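## Task

Coil the pink wire around the reel, always turning the same way, until just a small total length remains off the reel. Only wire lying between the two flanges counts; wire over a flange rim or inside the middle hole does not. At the end the reel must lie flat and sit completely within the painted ring, and neither reel nor wire may touch any other object or anything fixed to the table, such as an arm's base. The result must hold without the robot supporting it. Release everything, move the arms away, then declare yourself finished; ending the run any other way counts as failure.

## Robot and tools

ROBOT. Two six-joint arms, left_arm and right_arm, each with a two-finger gripper. Joint order, everywhere (rows and result lists): waist, shoulder, elbow, wrist pitch, wrist yaw, wrist roll, then the gripper. Stated ranges in radians: waist -2.618 to 3.054, shoulder 0.000 to 3.142, elbow 0.000 to 3.142, wrist pitch -1.571 to 1.571, wrist yaw -1.571 to 1.571, wrist roll -2.094 to 2.094; a real end may sit up to 0.036 rad either way from these. Friction can leave a joint up to about 0.031 rad short, and very small commands may not move it at all.

FRAME. One world frame: origin on the table surface midway between the arms, +x out across the table, +z up, left_arm on the +y side. The names left/right do not refer to image sides. Each gripper's fingers point along its own +z and close along its y axis; the reported hand point lies between the finger pads, roughly 1 cm back from the tips.

execute_actions(actions). actions is a list of up to 15 actions; each action is a table of up to 15 rows; each row is one control step of 1/30 s, and a shorter table repeats its final row until 15 steps are used. Every row is a single list of 14 numbers in [-1, 1] covering both arms: left_arm's 6 joint values then its opening, then right_arm's 6 joint values then its opening. Joint values are offsets, scaled (1.0 = 1.202 rad waist, 1.258 shoulder, 1.238 elbow, 2.073 wrist pitch, 2.022 wrist yaw and wrist roll), measured from the angles the arm had when that action began, not from the previous row; for a call's first action that means the angles last reported. Opening is absolute: +1 fully open, -1 closed. Asking a joint to go more than 0.036 rad beyond its range refuses that action for both arms; if the first action fails this, or any action is malformed, nothing in the call runs. A joint commanded past its real end is stopped there, and the result may print joint sent to its limit (its absence proves nothing). An empty list just returns state and images.

move(target, speed, blocking). target is one 14-number row as above; its joint values are offsets from the Joint positions in the most recent result that showed them. Finger openings are applied at the start. All joints progress proportionally, so the hand travels on a curve; duration is clamped to 0.5 to 10 s. speed (rad/s, 0.01 to 2, default 0.5) caps the joint with the longest travel. Paths do not avoid obstacles or the other arm; faster moves and targets beyond a contact strike or press harder. blocking=false returns after 0.5 s while motion continues; use wait(0) to poll, and wait or stop before sending new rows or moves. The extra move: line reports the ending (done, off_target, moving, held, fault), limits=held or limits=none, and each arm's joint farthest from target.

wait(seconds): 0 to 10; arms hold their last command, and a running move continues. stop(): brakes a running move; fingers keep going. zoom_image(camera, region): region [x0, y0, x1, y1] in pixels, top-left origin, at most 504 by 504. Cameras (all 504x504): cam_head_left, cam_head_right, cam_high, cam_low, cam_left_wrist, cam_right_wrist; calibration (K, distortion, T_world_to_cam) is supplied and may be slightly off. finished_scene(scene): pass the current scene number; irreversible, returns whether the goal was met. Replying with no tool call also ends everything.

RESULTS. The state line gives each hand's end_effector_position (m) and end_effector_quat_wxyz in the world frame; it can be inaccurate, more so at long reach. Joint positions and Joint velocities list each arm's joints (rad, rad/s) plus finger-pad gap (m, 0.094 m when fully open). Joint targets shows what joints are currently being driven toward. grip_measured is the opening on the command scale (each gripper off by up to about 1 mm). Action results list joint readings at some steps; HELD marks a step where an arm's row was held back. joint command not followed means a clearance check altered targets. FAULT lines report arm stops; MOTOR HOT warns at 75 °C.

MOTION LIMITS. Per step, each joint's target stays within a lead of its measured angle (0.202 waist, 0.258 shoulder, 0.238 elbow, 0.573 wrist pitch, 0.522 wrist yaw and roll), and targets implying a hand jump over 70 mm are scaled back; big motions span several actions, and unfinished ones should be recommanded.

GRIPPING. To hold something, command an opening about 0.03 below grip_measured; smaller gaps grip more lightly. Pad force tops out near 50 to 62 N, less for parts under about 2 mm thick.

AVOID. Arm-to-arm collisions or pressing, knocking anything off the table, drops, slips, slams and hard pushes. Long loaded holds heat motors: 90 °C stops that arm for 10 s, 100 °C makes it go limp and fall. Loose objects may occasionally get a small push from outside. Finish with the gripper open and the arms clear of reel and wire.

Each tool is called after ">>>" as name(argument=value, ...), one argument or row to a line, values as JSON.

## Session

I'll start by looking at the scene.

>>> execute_actions(
  actions=[],
)

Scene clock: 0.00 s.
left_arm: end_effector_position=(+0.4198, -0.1107, +0.3191) grip_measured=+1.000 end_effector_quat_wxyz=(+0.527, +0.625, +0.544, -0.190) | right_arm: end_effector_position=(+0.5470, -0.3575, +0.2976) grip_measured=+1.000 end_effector_quat_wxyz=(+0.327, -0.154, +0.871, -0.332)
Joint names: [waist, shoulder, elbow, wrist pitch, wrist yaw, wrist roll]
Joint positions: left_arm=[-0.653  2.117  2.183 -0.513  0.531  0.747  0.094] | right_arm=[ 0.107  2.014  2.146 -0.852  0.541 -0.545  0.094]
Joint velocities: left_arm=[-0.007  0.002  0.002  0.066  0.037 -0.022  0.   ] | right_arm=[ 0.002  0.012  0.007  0.022 -0.037 -0.037  0.   ]
Joint targets: left_arm=[-0.653 2.117 2.183 -0.513 0.531 0.747] | right_arm=[0.107 2.014 2.146 -0.852 0.541 -0.545]

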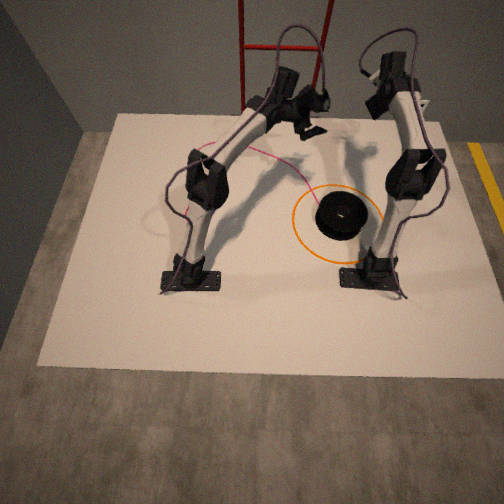

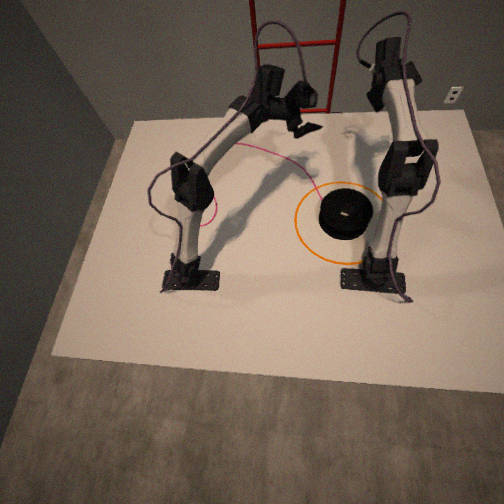

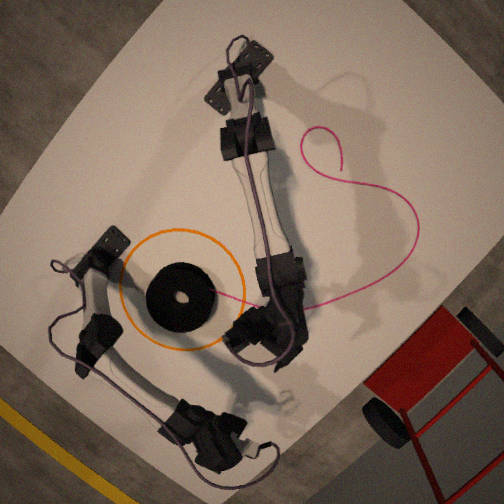

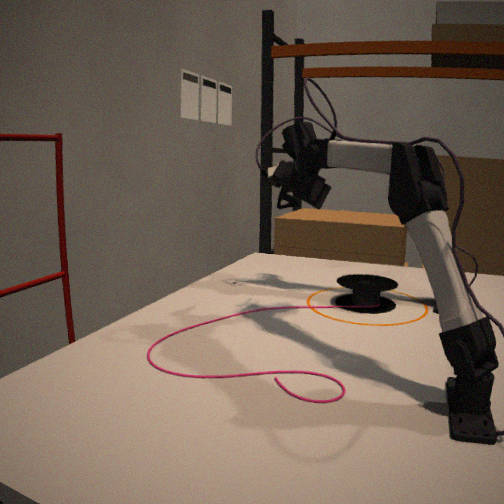

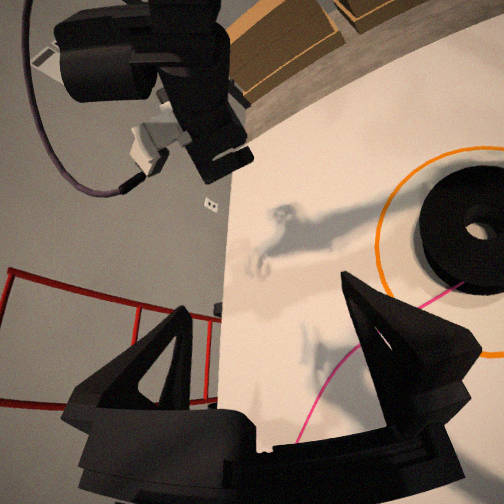

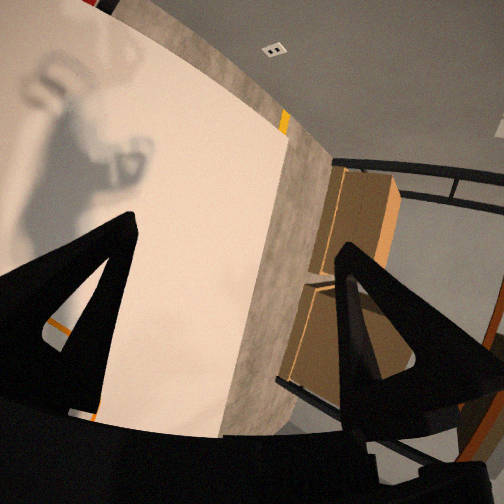

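>>> zoom_image(
  camera="cam_low",
  region=[290, 250, 450, 340],
)

>>> zoom_image(
  camera="cam_high",
  region=[100, 210, 260, 370],
)

>>> zoom_image(
  camera="cam_head_left",
  region=[280, 170, 410, 300],
)

Region (290, 250, 450, 340) of cam_low's 504x504 image, scaled by 3.150, with more detail than that image has; it fills the top 284 rows of this view, and the rest is white.

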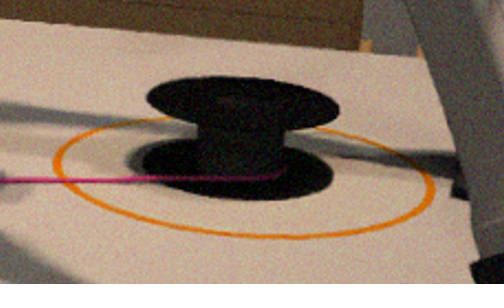

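Region (100, 210, 260, 370) of cam_high's 504x504 image, scaled by 3.150, with more detail than that image has.

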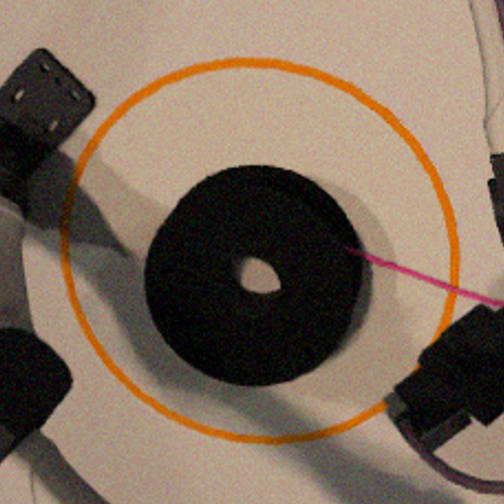

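Region (280, 170, 410, 300) of cam_head_left's 504x504 image, scaled by 3.877, with more detail than that image has.

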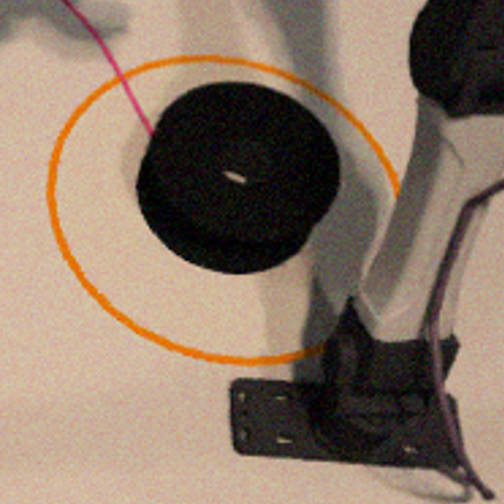

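>>> move(
  target=[0.35, -0.25, -0.35, -0.2, -0.2626, -0.3694, 1, 0.1007, -0.5199, -0.8328, -0.2287, -0.2676, 0.2695, 1],
  speed=0.8,
)

Scene clock: 103.63 s.
left_arm: end_effector_position=(+0.4518, +0.2111, +0.2217) grip_measured=+1.000 end_effector_quat_wxyz=(+0.309, +0.102, +0.945, -0.034) | right_arm: end_effector_position=(+0.2303, -0.2633, +0.1248) grip_measured=+1.000 end_effector_quat_wxyz=(+0.006, -0.087, +0.996, -0.005)
Joint names: [waist, shoulder, elbow, wrist pitch, wrist yaw, wrist roll]
Joint positions: left_arm=[-0.234  1.816  1.777 -0.899  0.008  0.009  0.094] | right_arm=[ 0.219  1.379  1.131 -1.311  0.011 -0.008  0.094]
Joint velocities: left_arm=[-0.017 -0.002 -0.027 -0.007 -0.051  0.066  0.   ] | right_arm=[-0.017 -0.012 -0.022  0.066 -0.066 -0.007  0.   ]
Joint targets: left_arm=[-0.233 1.802 1.749 -0.927 -0.000 0.000] | right_arm=[0.228 1.360 1.115 -1.326 -0.000 0.000]
move: off_target (left_arm); limits=none; left_arm: farthest joint: the wrist pitch, 0.029 radians from its target (0.415 radians at the start); right_arm: farthest joint: the shoulder, 0.019 radians from its target (0.654 radians at the start)
camera_calibration (this result's frames):
cam_left_wrist: T_world_to_cam=[[-0.414217, -0.897034, -0.154123, 0.412168], [-0.906164, 0.422321, -0.0226251, 0.356279], [0.0853848, 0.130289, -0.987793, 0.28658], [0, 0, 0, 1]] pos_world=[0.469105, 0.181927, 0.354667]
cam_right_wrist: T_world_to_cam=[[0.36507, -0.930945, 0.00804665, -0.33795], [-0.634152, -0.242336, 0.734251, -0.00546652], [-0.681598, -0.273156, -0.67883, 0.269735], [0, 0, 0, 1]] pos_world=[0.30376, -0.242258, 0.189838]

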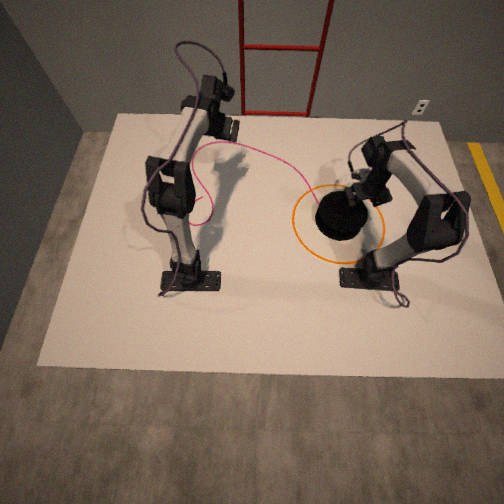

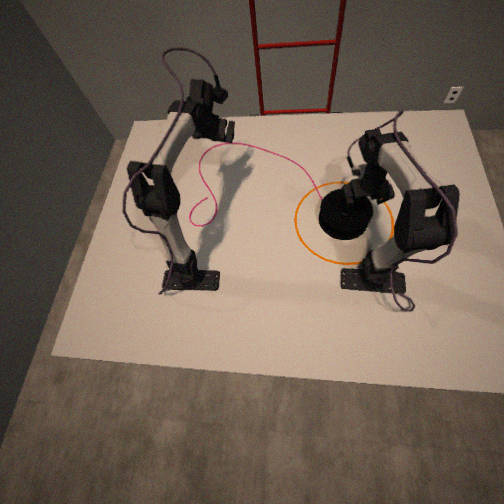

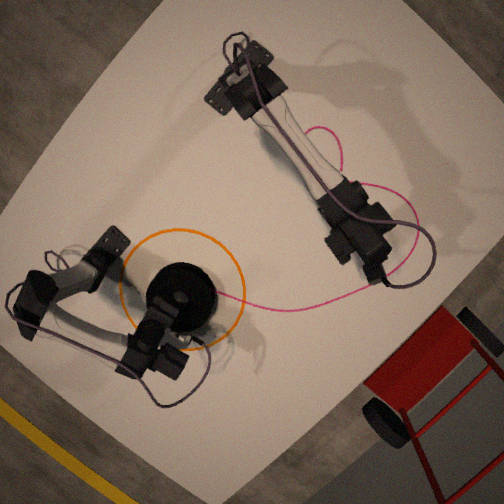

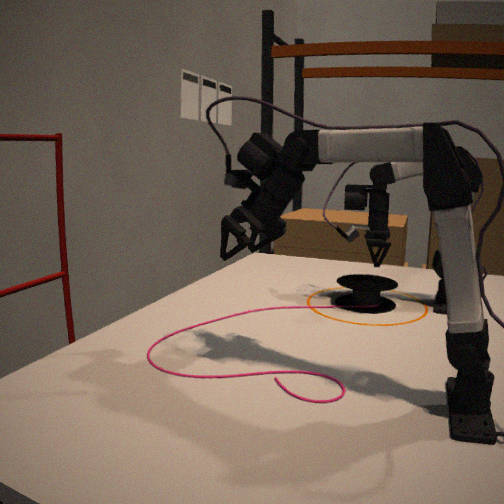

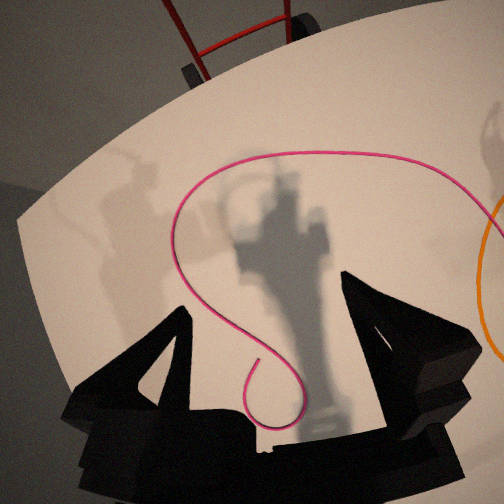

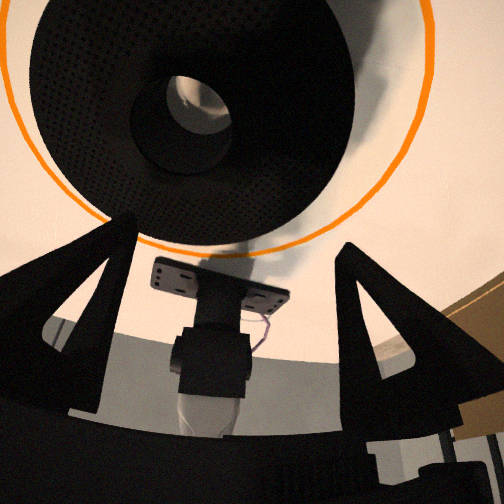

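>>> zoom_image(
  camera="cam_right_wrist",
  region=[100, 40, 270, 210],
)

>>> zoom_image(
  camera="cam_low",
  region=[310, 200, 430, 320],
)

Region (100, 40, 270, 210) of cam_right_wrist's 504x504 image, scaled by 2.965, with more detail than that image has.

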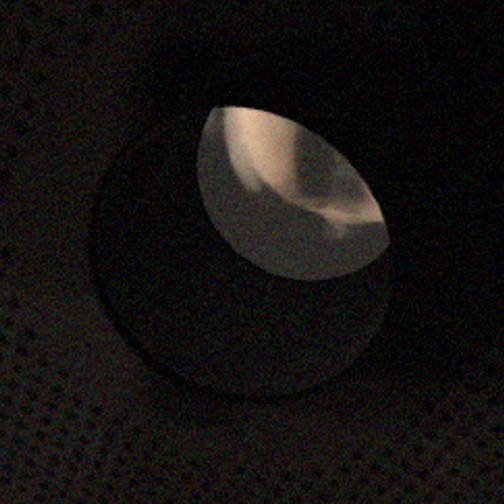

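Region (310, 200, 430, 320) of cam_low's 504x504 image, scaled by 4.200, with more detail than that image has.

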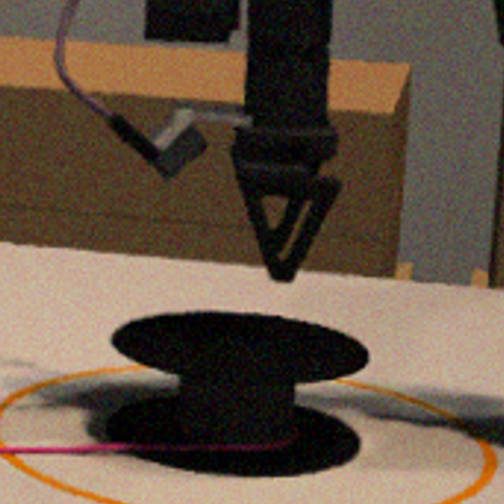

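>>> move(
  target=[0, 0, 0, 0, 0, 0, 1, 0.118, 0.124, 0.064, 0.038, -0.008, 1.0, -1],
  speed=1.5,
)

Scene clock: 151.13 s.
left_arm: end_effector_position=(+0.4517, +0.2112, +0.2216) grip_measured=+1.000 end_effector_quat_wxyz=(+0.309, +0.102, +0.945, -0.034) | right_arm: end_effector_position=(+0.2535, -0.2242, +0.1095) grip_measured=-0.989 end_effector_quat_wxyz=(+0.002, +0.753, +0.658, -0.003)
Joint names: [waist, shoulder, elbow, wrist pitch, wrist yaw, wrist roll]
Joint positions: left_arm=[-0.234  1.816  1.777 -0.899  0.008  0.008  0.094] | right_arm=[ 0.351  1.517  1.19  -1.247  0.006  2.006  0.   ]
Joint velocities: left_arm=[ 0.022 -0.012  0.007 -0.007 -0.007 -0.037  0.   ] | right_arm=[ 0.002  0.002 -0.007  0.037  0.007 -0.037 -0.   ]
Joint targets: left_arm=[-0.234 1.816 1.777 -0.899 0.008 0.008] | right_arm=[0.361 1.535 1.210 -1.232 -0.005 2.014]
move: done; limits=none; left_arm: farthest joint: the wrist roll, 0.001 radians from its target (0.001 radians at the start); right_arm: farthest joint: the elbow, 0.020 radians from its target (0.080 radians at the start)
camera_calibration (this result's frames):
cam_left_wrist: T_world_to_cam=[[-0.413526, -0.897392, -0.153898, 0.411919], [-0.906528, 0.421557, -0.0222808, 0.356439], [0.0848714, 0.130299, -0.987836, 0.286759], [0, 0, 0, 1]] pos_world=[0.469123, 0.182029, 0.354606]
cam_right_wrist: T_world_to_cam=[[-0.997997, -0.0631573, -0.0035075, 0.231407], [-0.0453236, 0.675311, 0.736139, 0.0862828], [-0.0441239, 0.734824, -0.676822, 0.350021], [0, 0, 0, 1]] pos_world=[0.250298, -0.300857, 0.174198]

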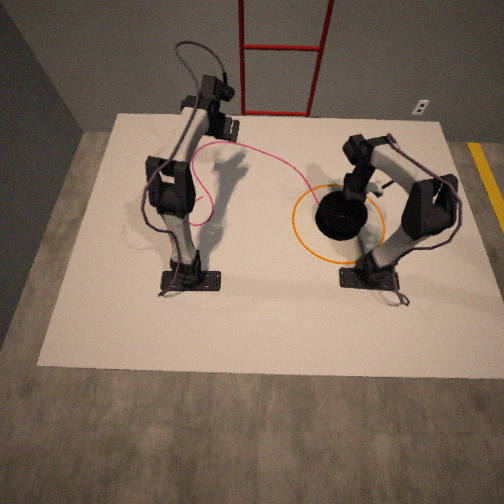

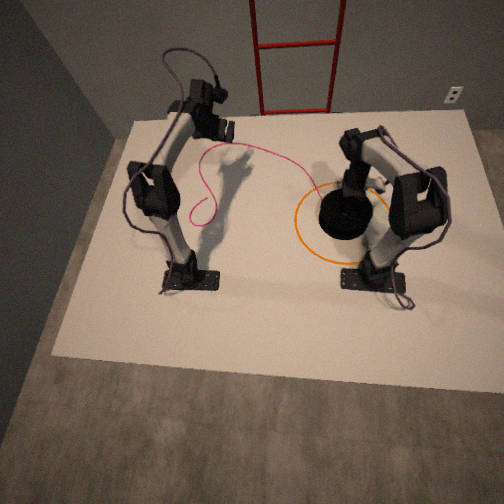

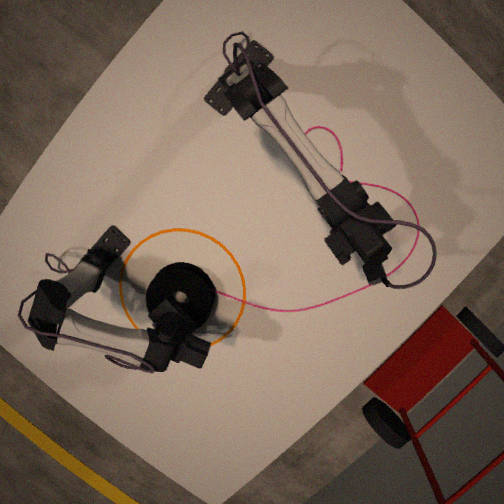

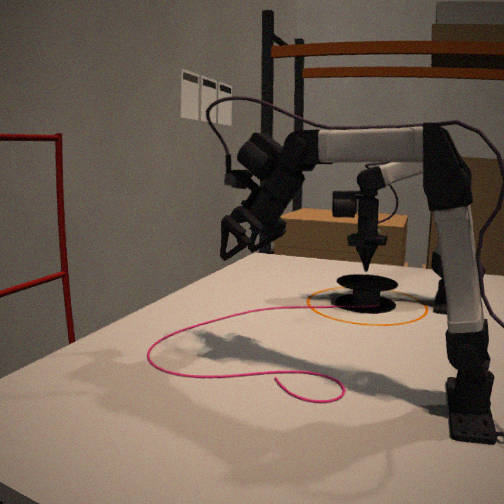

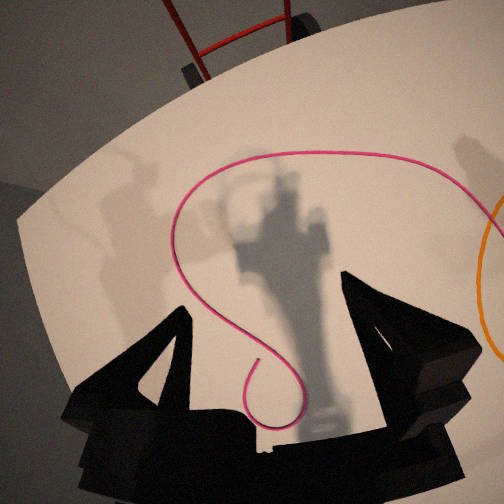

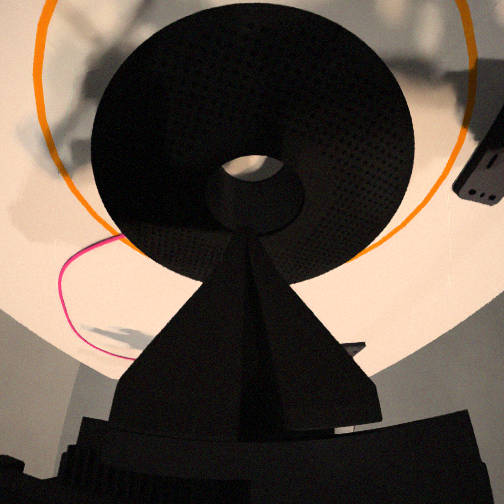

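>>> zoom_image(
  camera="cam_right_wrist",
  region=[170, 120, 340, 290],
)

>>> zoom_image(
  camera="cam_low",
  region=[310, 200, 430, 320],
)

>>> zoom_image(
  camera="cam_head_right",
  region=[290, 150, 410, 270],
)

Region (170, 120, 340, 290) of cam_right_wrist's 504x504 image, scaled by 2.965, with more detail than that image has.

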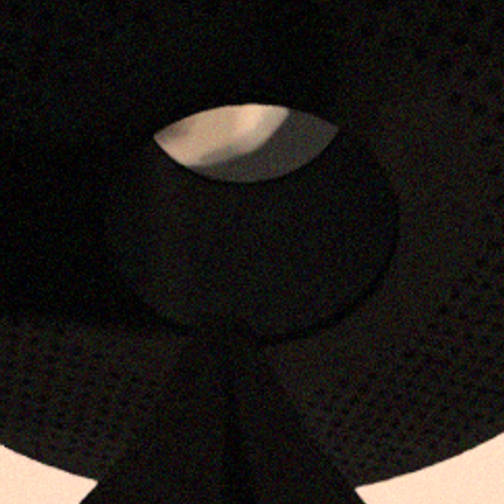

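Region (310, 200, 430, 320) of cam_low's 504x504 image, scaled by 4.200, with more detail than that image has.

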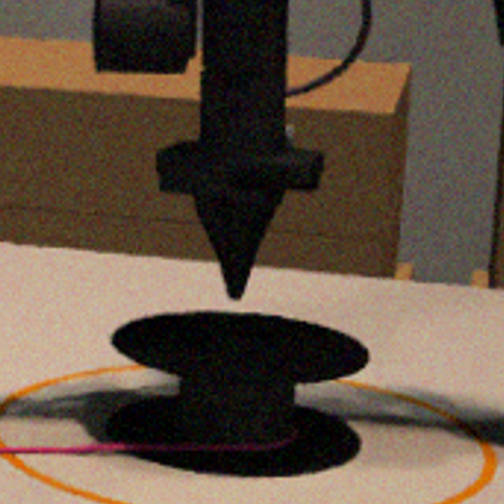

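Region (290, 150, 410, 270) of cam_head_right's 504x504 image, scaled by 4.200, with more detail than that image has.

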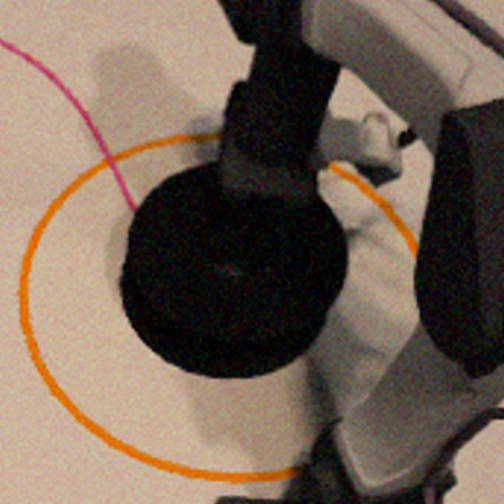

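>>> move(
  target=[0, 0, 0, 0, 0, 0, 1, 0, 0.038, -0.184, 0.125, 0, 0.04, -1],
  speed=0.3,
)

>>> zoom_image(
  camera="cam_low",
  region=[310, 200, 430, 320],
)

Scene clock: 172.90 s.
left_arm: end_effector_position=(+0.4517, +0.2112, +0.2216) grip_measured=+1.000 end_effector_quat_wxyz=(+0.309, +0.102, +0.945, -0.034) | right_arm: end_effector_position=(+0.2495, -0.2255, +0.0500) grip_measured=-0.989 end_effector_quat_wxyz=(+0.002, +0.777, +0.630, -0.002)
Joint names: [waist, shoulder, elbow, wrist pitch, wrist yaw, wrist roll]
Joint positions: left_arm=[-0.234  1.816  1.777 -0.899  0.008  0.008  0.094] | right_arm=[ 0.351  1.548  0.979 -1.004  0.006  2.079  0.   ]
Joint velocities: left_arm=[ 0.002 -0.012  0.017 -0.022  0.007  0.051  0.   ] | right_arm=[-0.007 -0.022 -0.007 -0.007 -0.066 -0.051  0.   ]
Joint targets: left_arm=[-0.234 1.816 1.777 -0.899 0.008 0.008] | right_arm=[0.351 1.564 0.962 -0.988 0.006 2.087]
move: done; limits=none; left_arm: farthest joint: the waist, 0.000 radians from its target (0.000 radians at the start); right_arm: farthest joint: the shoulder, 0.017 radians from its target (0.048 radians at the start)
camera_calibration (this result's frames):
cam_left_wrist: T_world_to_cam=[[-0.413526, -0.897392, -0.153898, 0.411919], [-0.906528, 0.421557, -0.0222808, 0.356439], [0.0848714, 0.130299, -0.987836, 0.286759], [0, 0, 0, 1]] pos_world=[0.469123, 0.182029, 0.354606]
cam_right_wrist: T_world_to_cam=[[-0.999944, 0.00966019, -0.00437499, 0.24409], [0.00331767, 0.676811, 0.736149, 0.118941], [0.0100724, 0.736093, -0.676805, 0.297238], [0, 0, 0, 1]] pos_world=[0.240688, -0.301654, 0.114682]

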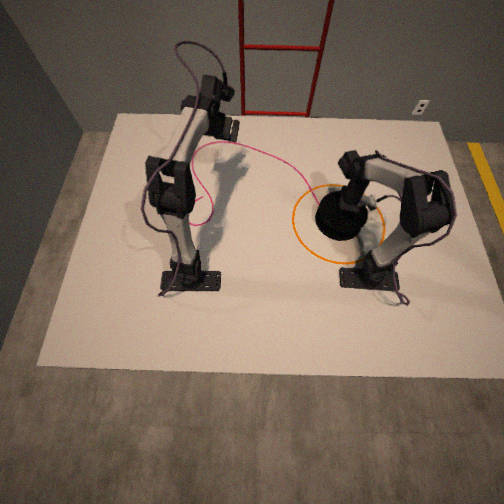

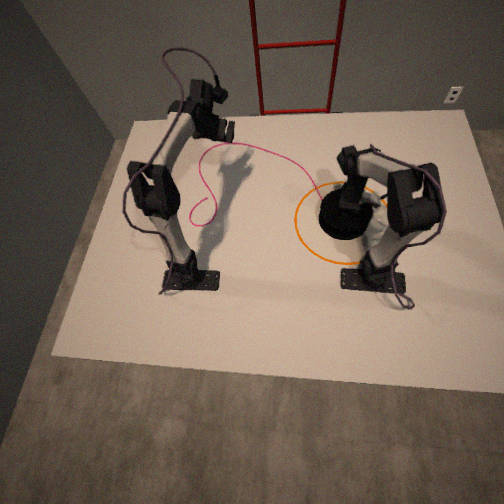

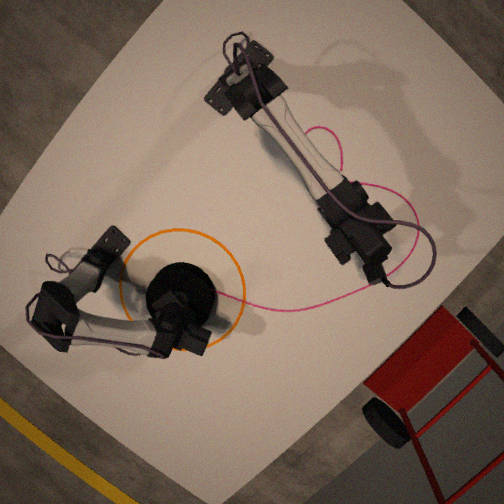

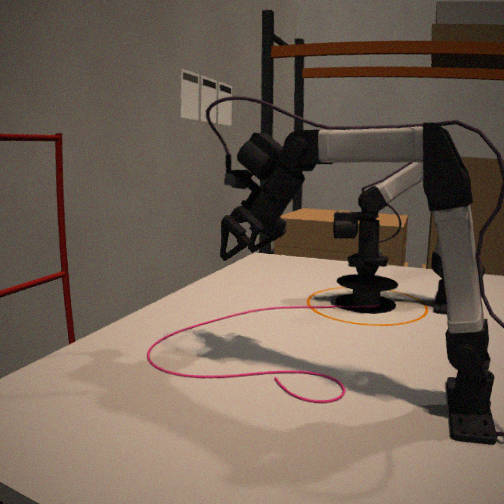

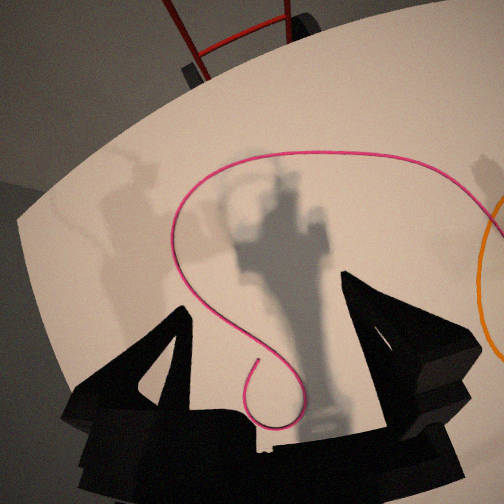

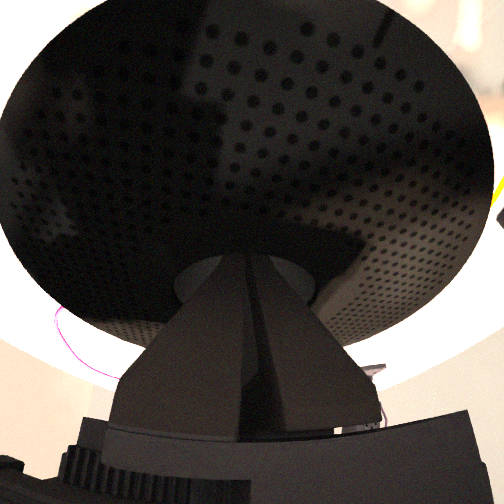

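Region (310, 200, 430, 320) of cam_low's 504x504 image, scaled by 4.200, with more detail than that image has.

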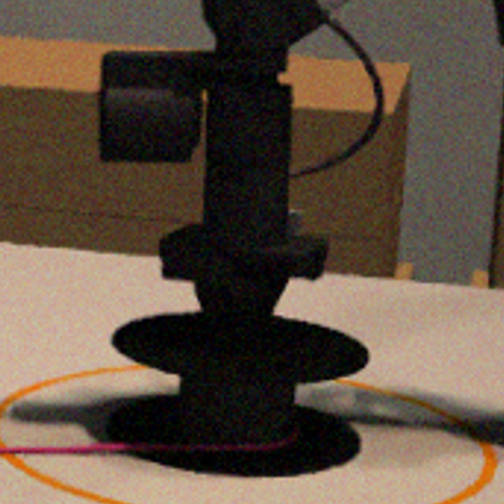

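>>> execute_actions(
  actions=[
    [[0,0,0,0,0,0,1,0,0,0,0,0,0,-0.9],[0,0,0,0,0,0,1,0,0,0,0,0,0,-0.85],[0,0,0,0,0,0,1,0,0,0,0,0,0,-0.8],[0,0,0,0,0,0,1,0,0,0,0,0,0,-0.75],[0,0,0,0,0,0,1,0,0,0,0,0,0,-0.7],[0,0,0,0,0,0,1,0,0,0,0,0,0,-0.67],[0,0,0,0,0,0,1,0,0,0,0,0,0,-0.64],[0,0,0,0,0,0,1,0,0,0,0,0,0,-0.61],[0,0,0,0,0,0,1,0,0,0,0,0,0,-0.58],[0,0,0,0,0,0,1,0,0,0,0,0,0,-0.55]],
    [[0,0,0,0,0,0,1,0,0,0,0,0,0,-0.55]],
  ],
)

Scene clock: 178.80 s.
left_arm: end_effector_position=(+0.4517, +0.2112, +0.2216) grip_measured=+1.000 end_effector_quat_wxyz=(+0.309, +0.102, +0.945, -0.034) | right_arm: end_effector_position=(+0.2495, -0.2253, +0.0500) grip_measured=-0.553 end_effector_quat_wxyz=(+0.002, +0.777, +0.630, -0.002)
Joint names: [waist, shoulder, elbow, wrist pitch, wrist yaw, wrist roll]
Joint positions: left_arm=[-0.234  1.816  1.777 -0.899  0.008  0.008  0.094] | right_arm=[ 0.351  1.548  0.979 -1.004  0.005  2.079  0.021]
Joint velocities: left_arm=[-0.002  0.007 -0.007 -0.007 -0.051  0.037  0.   ] | right_arm=[ 0.002  0.007 -0.027 -0.051 -0.037  0.037  0.   ]
Joint targets: left_arm=[-0.234 1.816 1.777 -0.899 0.008 0.008] | right_arm=[0.351 1.548 0.979 -1.004 0.005 2.079]
Step readings (joint positions; steps 1 to 15: 1st action; 16 to 30: 2nd action):
0: left_arm=[-0.234 1.816 1.777 -0.899 0.008 0.008] | right_arm=[0.351 1.548 0.979 -1.004 0.006 2.079]
1: left_arm=[-0.234 1.816 1.777 -0.899 0.008 0.008] | right_arm=[0.351 1.548 0.979 -1.004 0.006 2.079]
2: left_arm=[-0.234 1.816 1.777 -0.899 0.008 0.008] | right_arm=[0.351 1.548 0.979 -1.004 0.006 2.079]
4: left_arm=[-0.234 1.816 1.777 -0.899 0.008 0.008] | right_arm=[0.351 1.548 0.979 -1.004 0.006 2.079]
8: left_arm=[-0.234 1.816 1.777 -0.899 0.008 0.008] | right_arm=[0.351 1.548 0.979 -1.004 0.006 2.079]
15: left_arm=[-0.234 1.816 1.777 -0.899 0.008 0.008] | right_arm=[0.351 1.548 0.979 -1.004 0.005 2.079]
16: left_arm=[-0.234 1.816 1.777 -0.899 0.008 0.008] | right_arm=[0.351 1.548 0.979 -1.004 0.005 2.079]
17: left_arm=[-0.234 1.816 1.777 -0.899 0.008 0.008] | right_arm=[0.351 1.548 0.979 -1.004 0.005 2.079]
19: left_arm=[-0.234 1.816 1.777 -0.899 0.008 0.008] | right_arm=[0.351 1.548 0.979 -1.004 0.005 2.079]
23: left_arm=[-0.234 1.816 1.777 -0.899 0.008 0.008] | right_arm=[0.351 1.548 0.979 -1.004 0.005 2.079]
30: Joint positions above
camera_calibration (this result's frames):
cam_left_wrist: T_world_to_cam=[[-0.413526, -0.897392, -0.153898, 0.411919], [-0.906528, 0.421557, -0.0222808, 0.356439], [0.0848714, 0.130299, -0.987836, 0.286759], [0, 0, 0, 1]] pos_world=[0.469123, 0.182029, 0.354606]
cam_right_wrist: T_world_to_cam=[[-0.999944, 0.00966842, -0.00439001, 0.244122], [0.00330001, 0.675923, 0.736965, 0.11856], [0.0100926, 0.736909, -0.675917, 0.297213], [0, 0, 0, 1]] pos_world=[0.240718, -0.301516, 0.114588]

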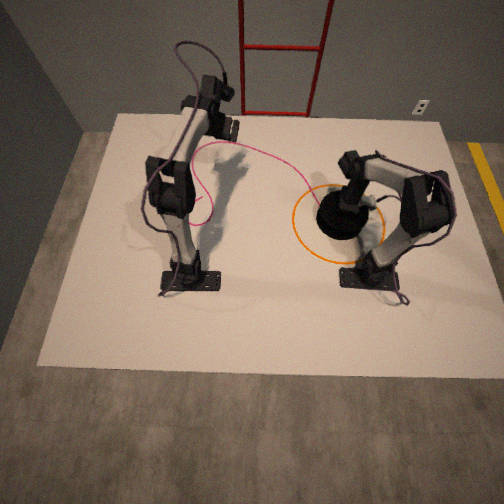

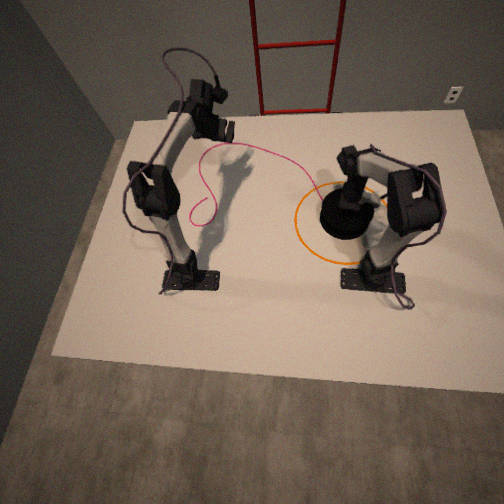

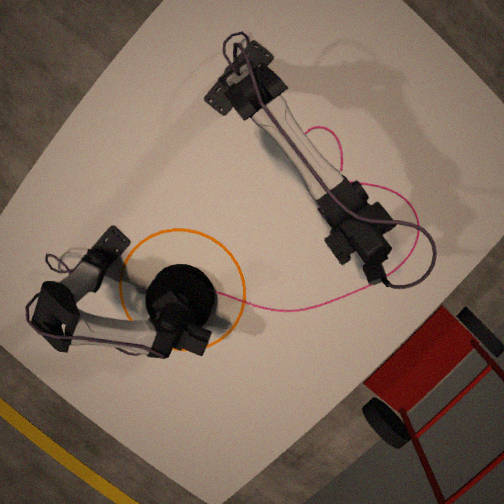

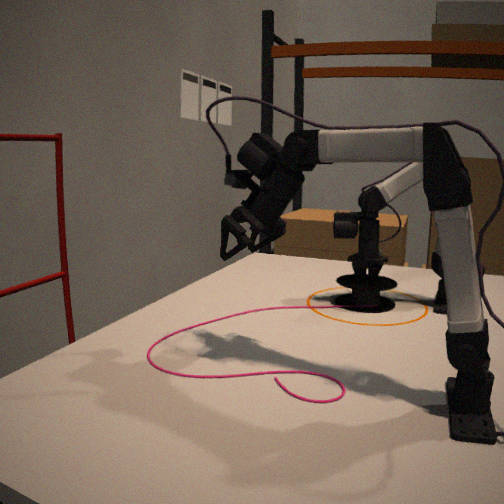

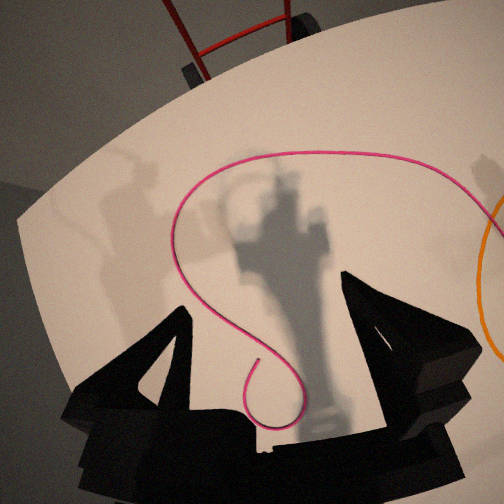

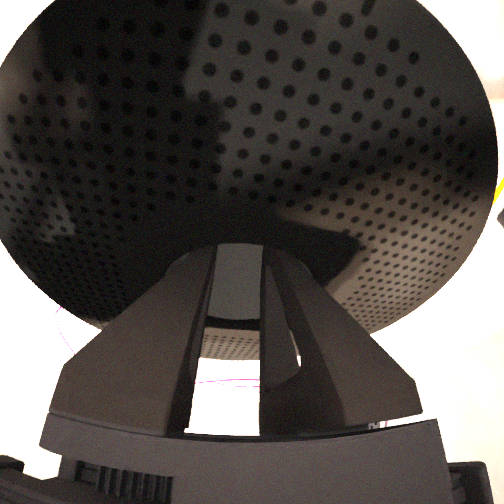

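The reel is self-centering. Open a bit more.

>>> execute_actions(
  actions=[
    [[0,0,0,0,0,0,1,0,0,0,0,0,0,-0.53],[0,0,0,0,0,0,1,0,0,0,0,0,0,-0.52],[0,0,0,0,0,0,1,0,0,0,0,0,0,-0.51],[0,0,0,0,0,0,1,0,0,0,0,0,0,-0.50],[0,0,0,0,0,0,1,0,0,0,0,0,0,-0.49],[0,0,0,0,0,0,1,0,0,0,0,0,0,-0.48],[0,0,0,0,0,0,1,0,0,0,0,0,0,-0.47],[0,0,0,0,0,0,1,0,0,0,0,0,0,-0.46],[0,0,0,0,0,0,1,0,0,0,0,0,0,-0.45]],
    [[0,0,0,0,0,0,1,0,0,0,0,0,0,-0.45]],
  ],
)

Scene clock: 184.97 s.
left_arm: end_effector_position=(+0.4517, +0.2112, +0.2216) grip_measured=+1.000 end_effector_quat_wxyz=(+0.309, +0.102, +0.945, -0.034) | right_arm: end_effector_position=(+0.2492, -0.2254, +0.0509) grip_measured=-0.461 end_effector_quat_wxyz=(+0.001, +0.777, +0.630, -0.003)
Joint names: [waist, shoulder, elbow, wrist pitch, wrist yaw, wrist roll]
Joint positions: left_arm=[-0.234  1.816  1.777 -0.899  0.008  0.008  0.094] | right_arm=[ 0.351  1.548  0.983 -1.01   0.005  2.079  0.025]
Joint velocities: left_arm=[-0.007  0.012 -0.002  0.095 -0.037  0.051  0.   ] | right_arm=[ 0.007 -0.002 -0.022 -0.037 -0.007  0.007  0.001]
Joint targets: left_arm=[-0.234 1.816 1.777 -0.899 0.008 0.008] | right_arm=[0.351 1.548 0.983 -1.010 0.005 2.079]
Step readings (joint positions; steps 1 to 15: 1st action; 16 to 30: 2nd action):
0: left_arm=[-0.234 1.816 1.777 -0.899 0.008 0.008] | right_arm=[0.351 1.548 0.979 -1.004 0.005 2.079]
1: left_arm=[-0.234 1.816 1.777 -0.899 0.008 0.008] | right_arm=[0.351 1.548 0.979 -1.004 0.005 2.079]
2: left_arm=[-0.234 1.816 1.777 -0.899 0.008 0.008] | right_arm=[0.351 1.548 0.979 -1.004 0.005 2.079]
4: left_arm=[-0.234 1.816 1.777 -0.899 0.008 0.008] | right_arm=[0.351 1.548 0.979 -1.004 0.005 2.079]
8: left_arm=[-0.234 1.816 1.777 -0.899 0.008 0.008] | right_arm=[0.351 1.548 0.980 -1.006 0.005 2.079]
15: left_arm=[-0.234 1.816 1.777 -0.899 0.008 0.008] | right_arm=[0.351 1.548 0.983 -1.010 0.005 2.079]
16: left_arm=[-0.234 1.816 1.777 -0.899 0.008 0.008] | right_arm=[0.351 1.548 0.983 -1.010 0.005 2.079]
17: left_arm=[-0.234 1.816 1.777 -0.899 0.008 0.008] | right_arm=[0.351 1.548 0.983 -1.010 0.005 2.079]
19: left_arm=[-0.234 1.816 1.777 -0.899 0.008 0.008] | right_arm=[0.351 1.548 0.983 -1.010 0.005 2.079]
23: left_arm=[-0.234 1.816 1.777 -0.899 0.008 0.008] | right_arm=[0.351 1.548 0.983 -1.010 0.005 2.079]
30: Joint positions above
camera_calibration (this result's frames):
cam_left_wrist: T_world_to_cam=[[-0.413526, -0.897392, -0.153898, 0.411919], [-0.906528, 0.421557, -0.0222808, 0.356439], [0.0848714, 0.130299, -0.987836, 0.286759], [0, 0, 0, 1]] pos_world=[0.469123, 0.182029, 0.354606]
cam_right_wrist: T_world_to_cam=[[-0.999952, 0.00966596, -0.00184641, 0.243668], [0.00517957, 0.676503, 0.736421, 0.117647], [0.00836732, 0.736376, -0.676521, 0.29825], [0, 0, 0, 1]] pos_world=[0.240551, -0.301568, 0.115584]

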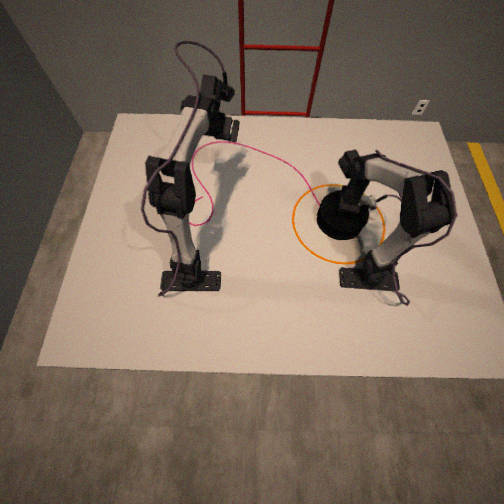

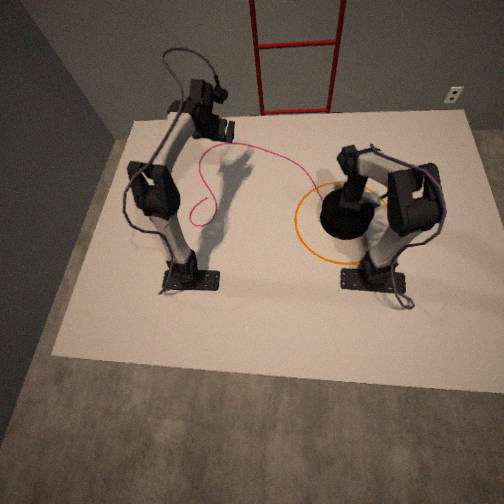

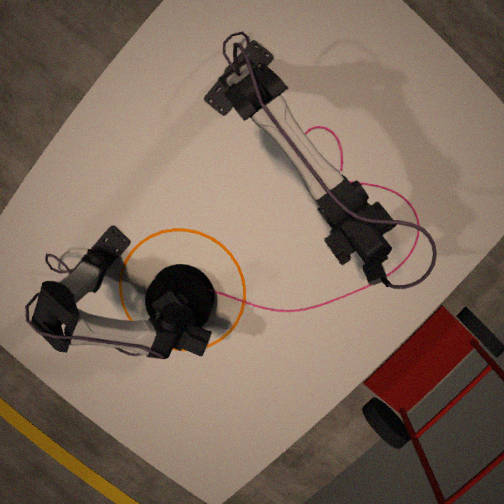

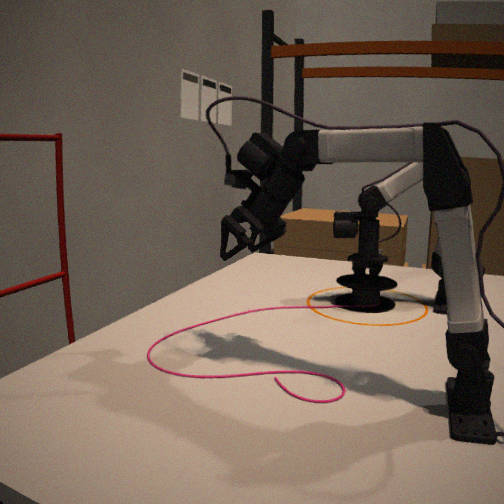

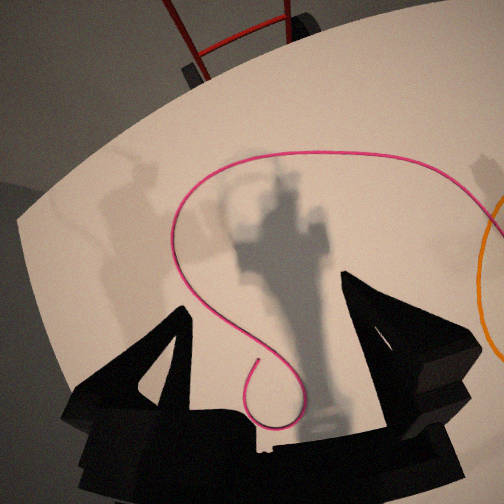

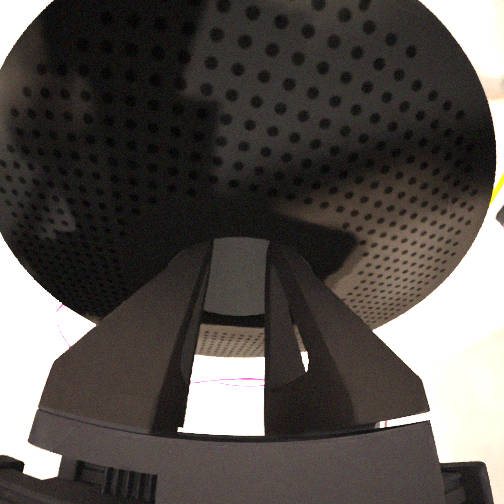

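>>> move(
  target=[0, 0, 0, 0, 0, 0, 1, 0, 0, 0, 0, 0, -0.5, -0.43],
  speed=0.8,
)

>>> zoom_image(
  camera="cam_low",
  region=[290, 220, 430, 330],
)

Scene clock: 190.70 s.
left_arm: end_effector_position=(+0.4517, +0.2112, +0.2216) grip_measured=+1.000 end_effector_quat_wxyz=(+0.309, +0.102, +0.945, -0.034) | right_arm: end_effector_position=(+0.2497, -0.2254, +0.0522) grip_measured=-0.436 end_effector_quat_wxyz=(+0.001, +0.386, +0.923, -0.003)
Joint names: [waist, shoulder, elbow, wrist pitch, wrist yaw, wrist roll]
Joint positions: left_arm=[-0.234  1.816  1.777 -0.899  0.008  0.008  0.094] | right_arm=[ 0.351  1.546  0.986 -1.014  0.006  1.091  0.026]
Joint velocities: left_arm=[ 0.002 -0.012 -0.002  0.051  0.022  0.095  0.   ] | right_arm=[ 0.002 -0.002 -0.022 -0.066 -0.022 -0.037  0.   ]
Joint targets: left_arm=[-0.234 1.816 1.777 -0.899 0.008 0.008] | right_arm=[0.351 1.548 0.983 -1.010 0.005 1.068]
move: off_target (right_arm); limits=none; left_arm: farthest joint: the waist, 0.000 radians from its target (0.000 radians at the start); right_arm: farthest joint: the wrist roll, 0.023 radians from its target (1.011 radians at the start)
camera_calibration (this result's frames):
cam_left_wrist: T_world_to_cam=[[-0.413526, -0.897392, -0.153898, 0.411919], [-0.906528, 0.421557, -0.0222808, 0.356439], [0.0848714, 0.130299, -0.987836, 0.286759], [0, 0, 0, 1]] pos_world=[0.469123, 0.182029, 0.354606]
cam_right_wrist: T_world_to_cam=[[-0.559037, -0.829142, 0.00101927, -0.0551123], [-0.558508, 0.377474, 0.738635, 0.189931], [-0.612819, 0.412355, -0.674104, 0.381166], [0, 0, 0, 1]] pos_world=[0.308854, -0.274566, 0.116712]

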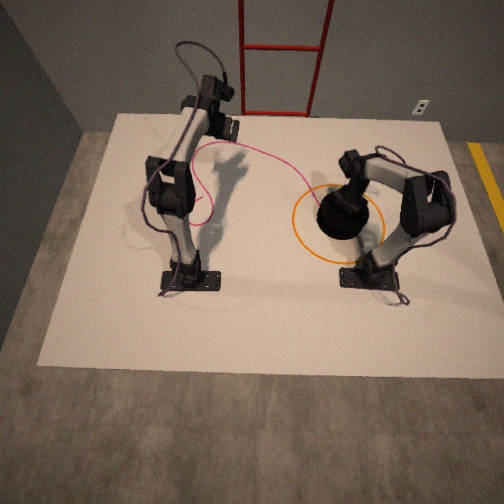

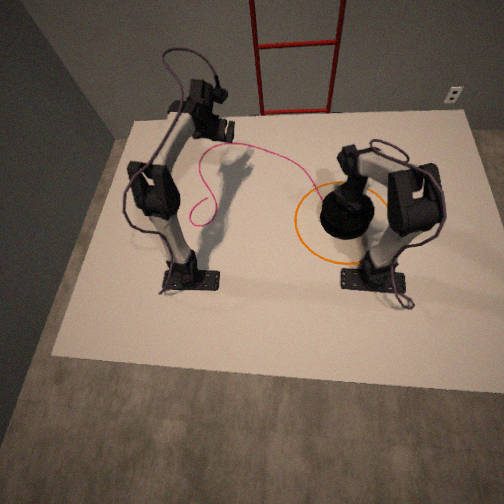

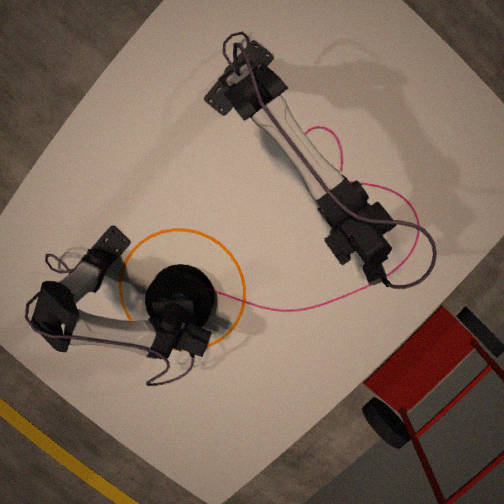

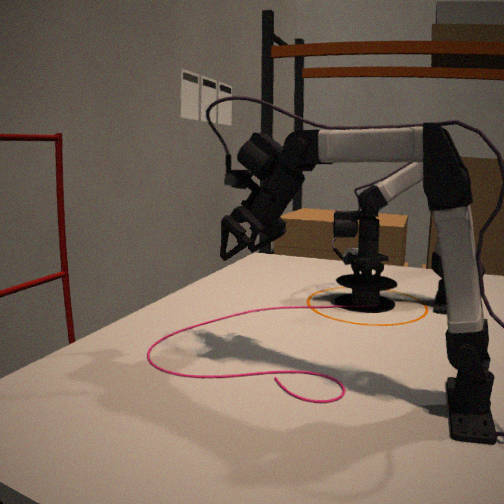

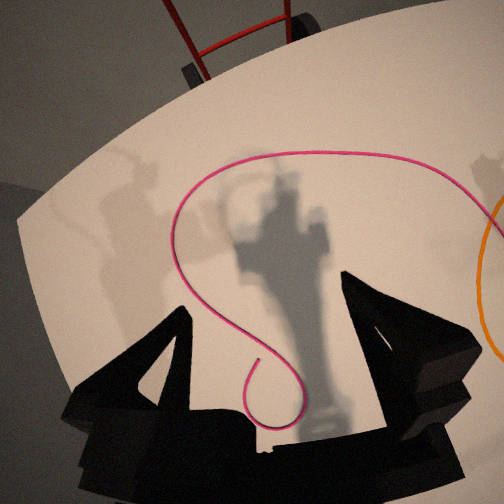

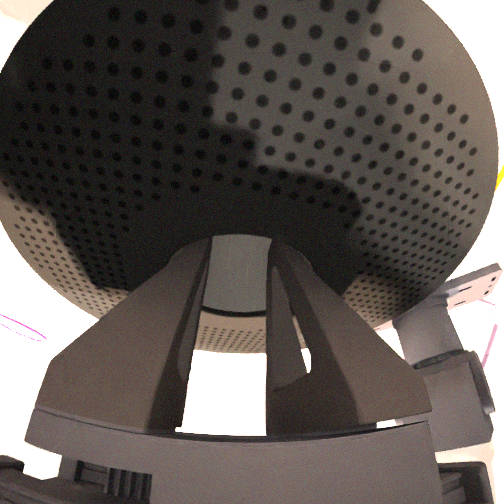

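Region (290, 220, 430, 330) of cam_low's 504x504 image, scaled by 3.600, with more detail than that image has; it fills the top 396 rows of this view, and the rest is white.

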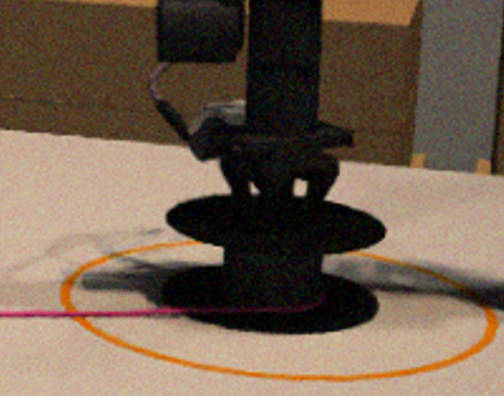

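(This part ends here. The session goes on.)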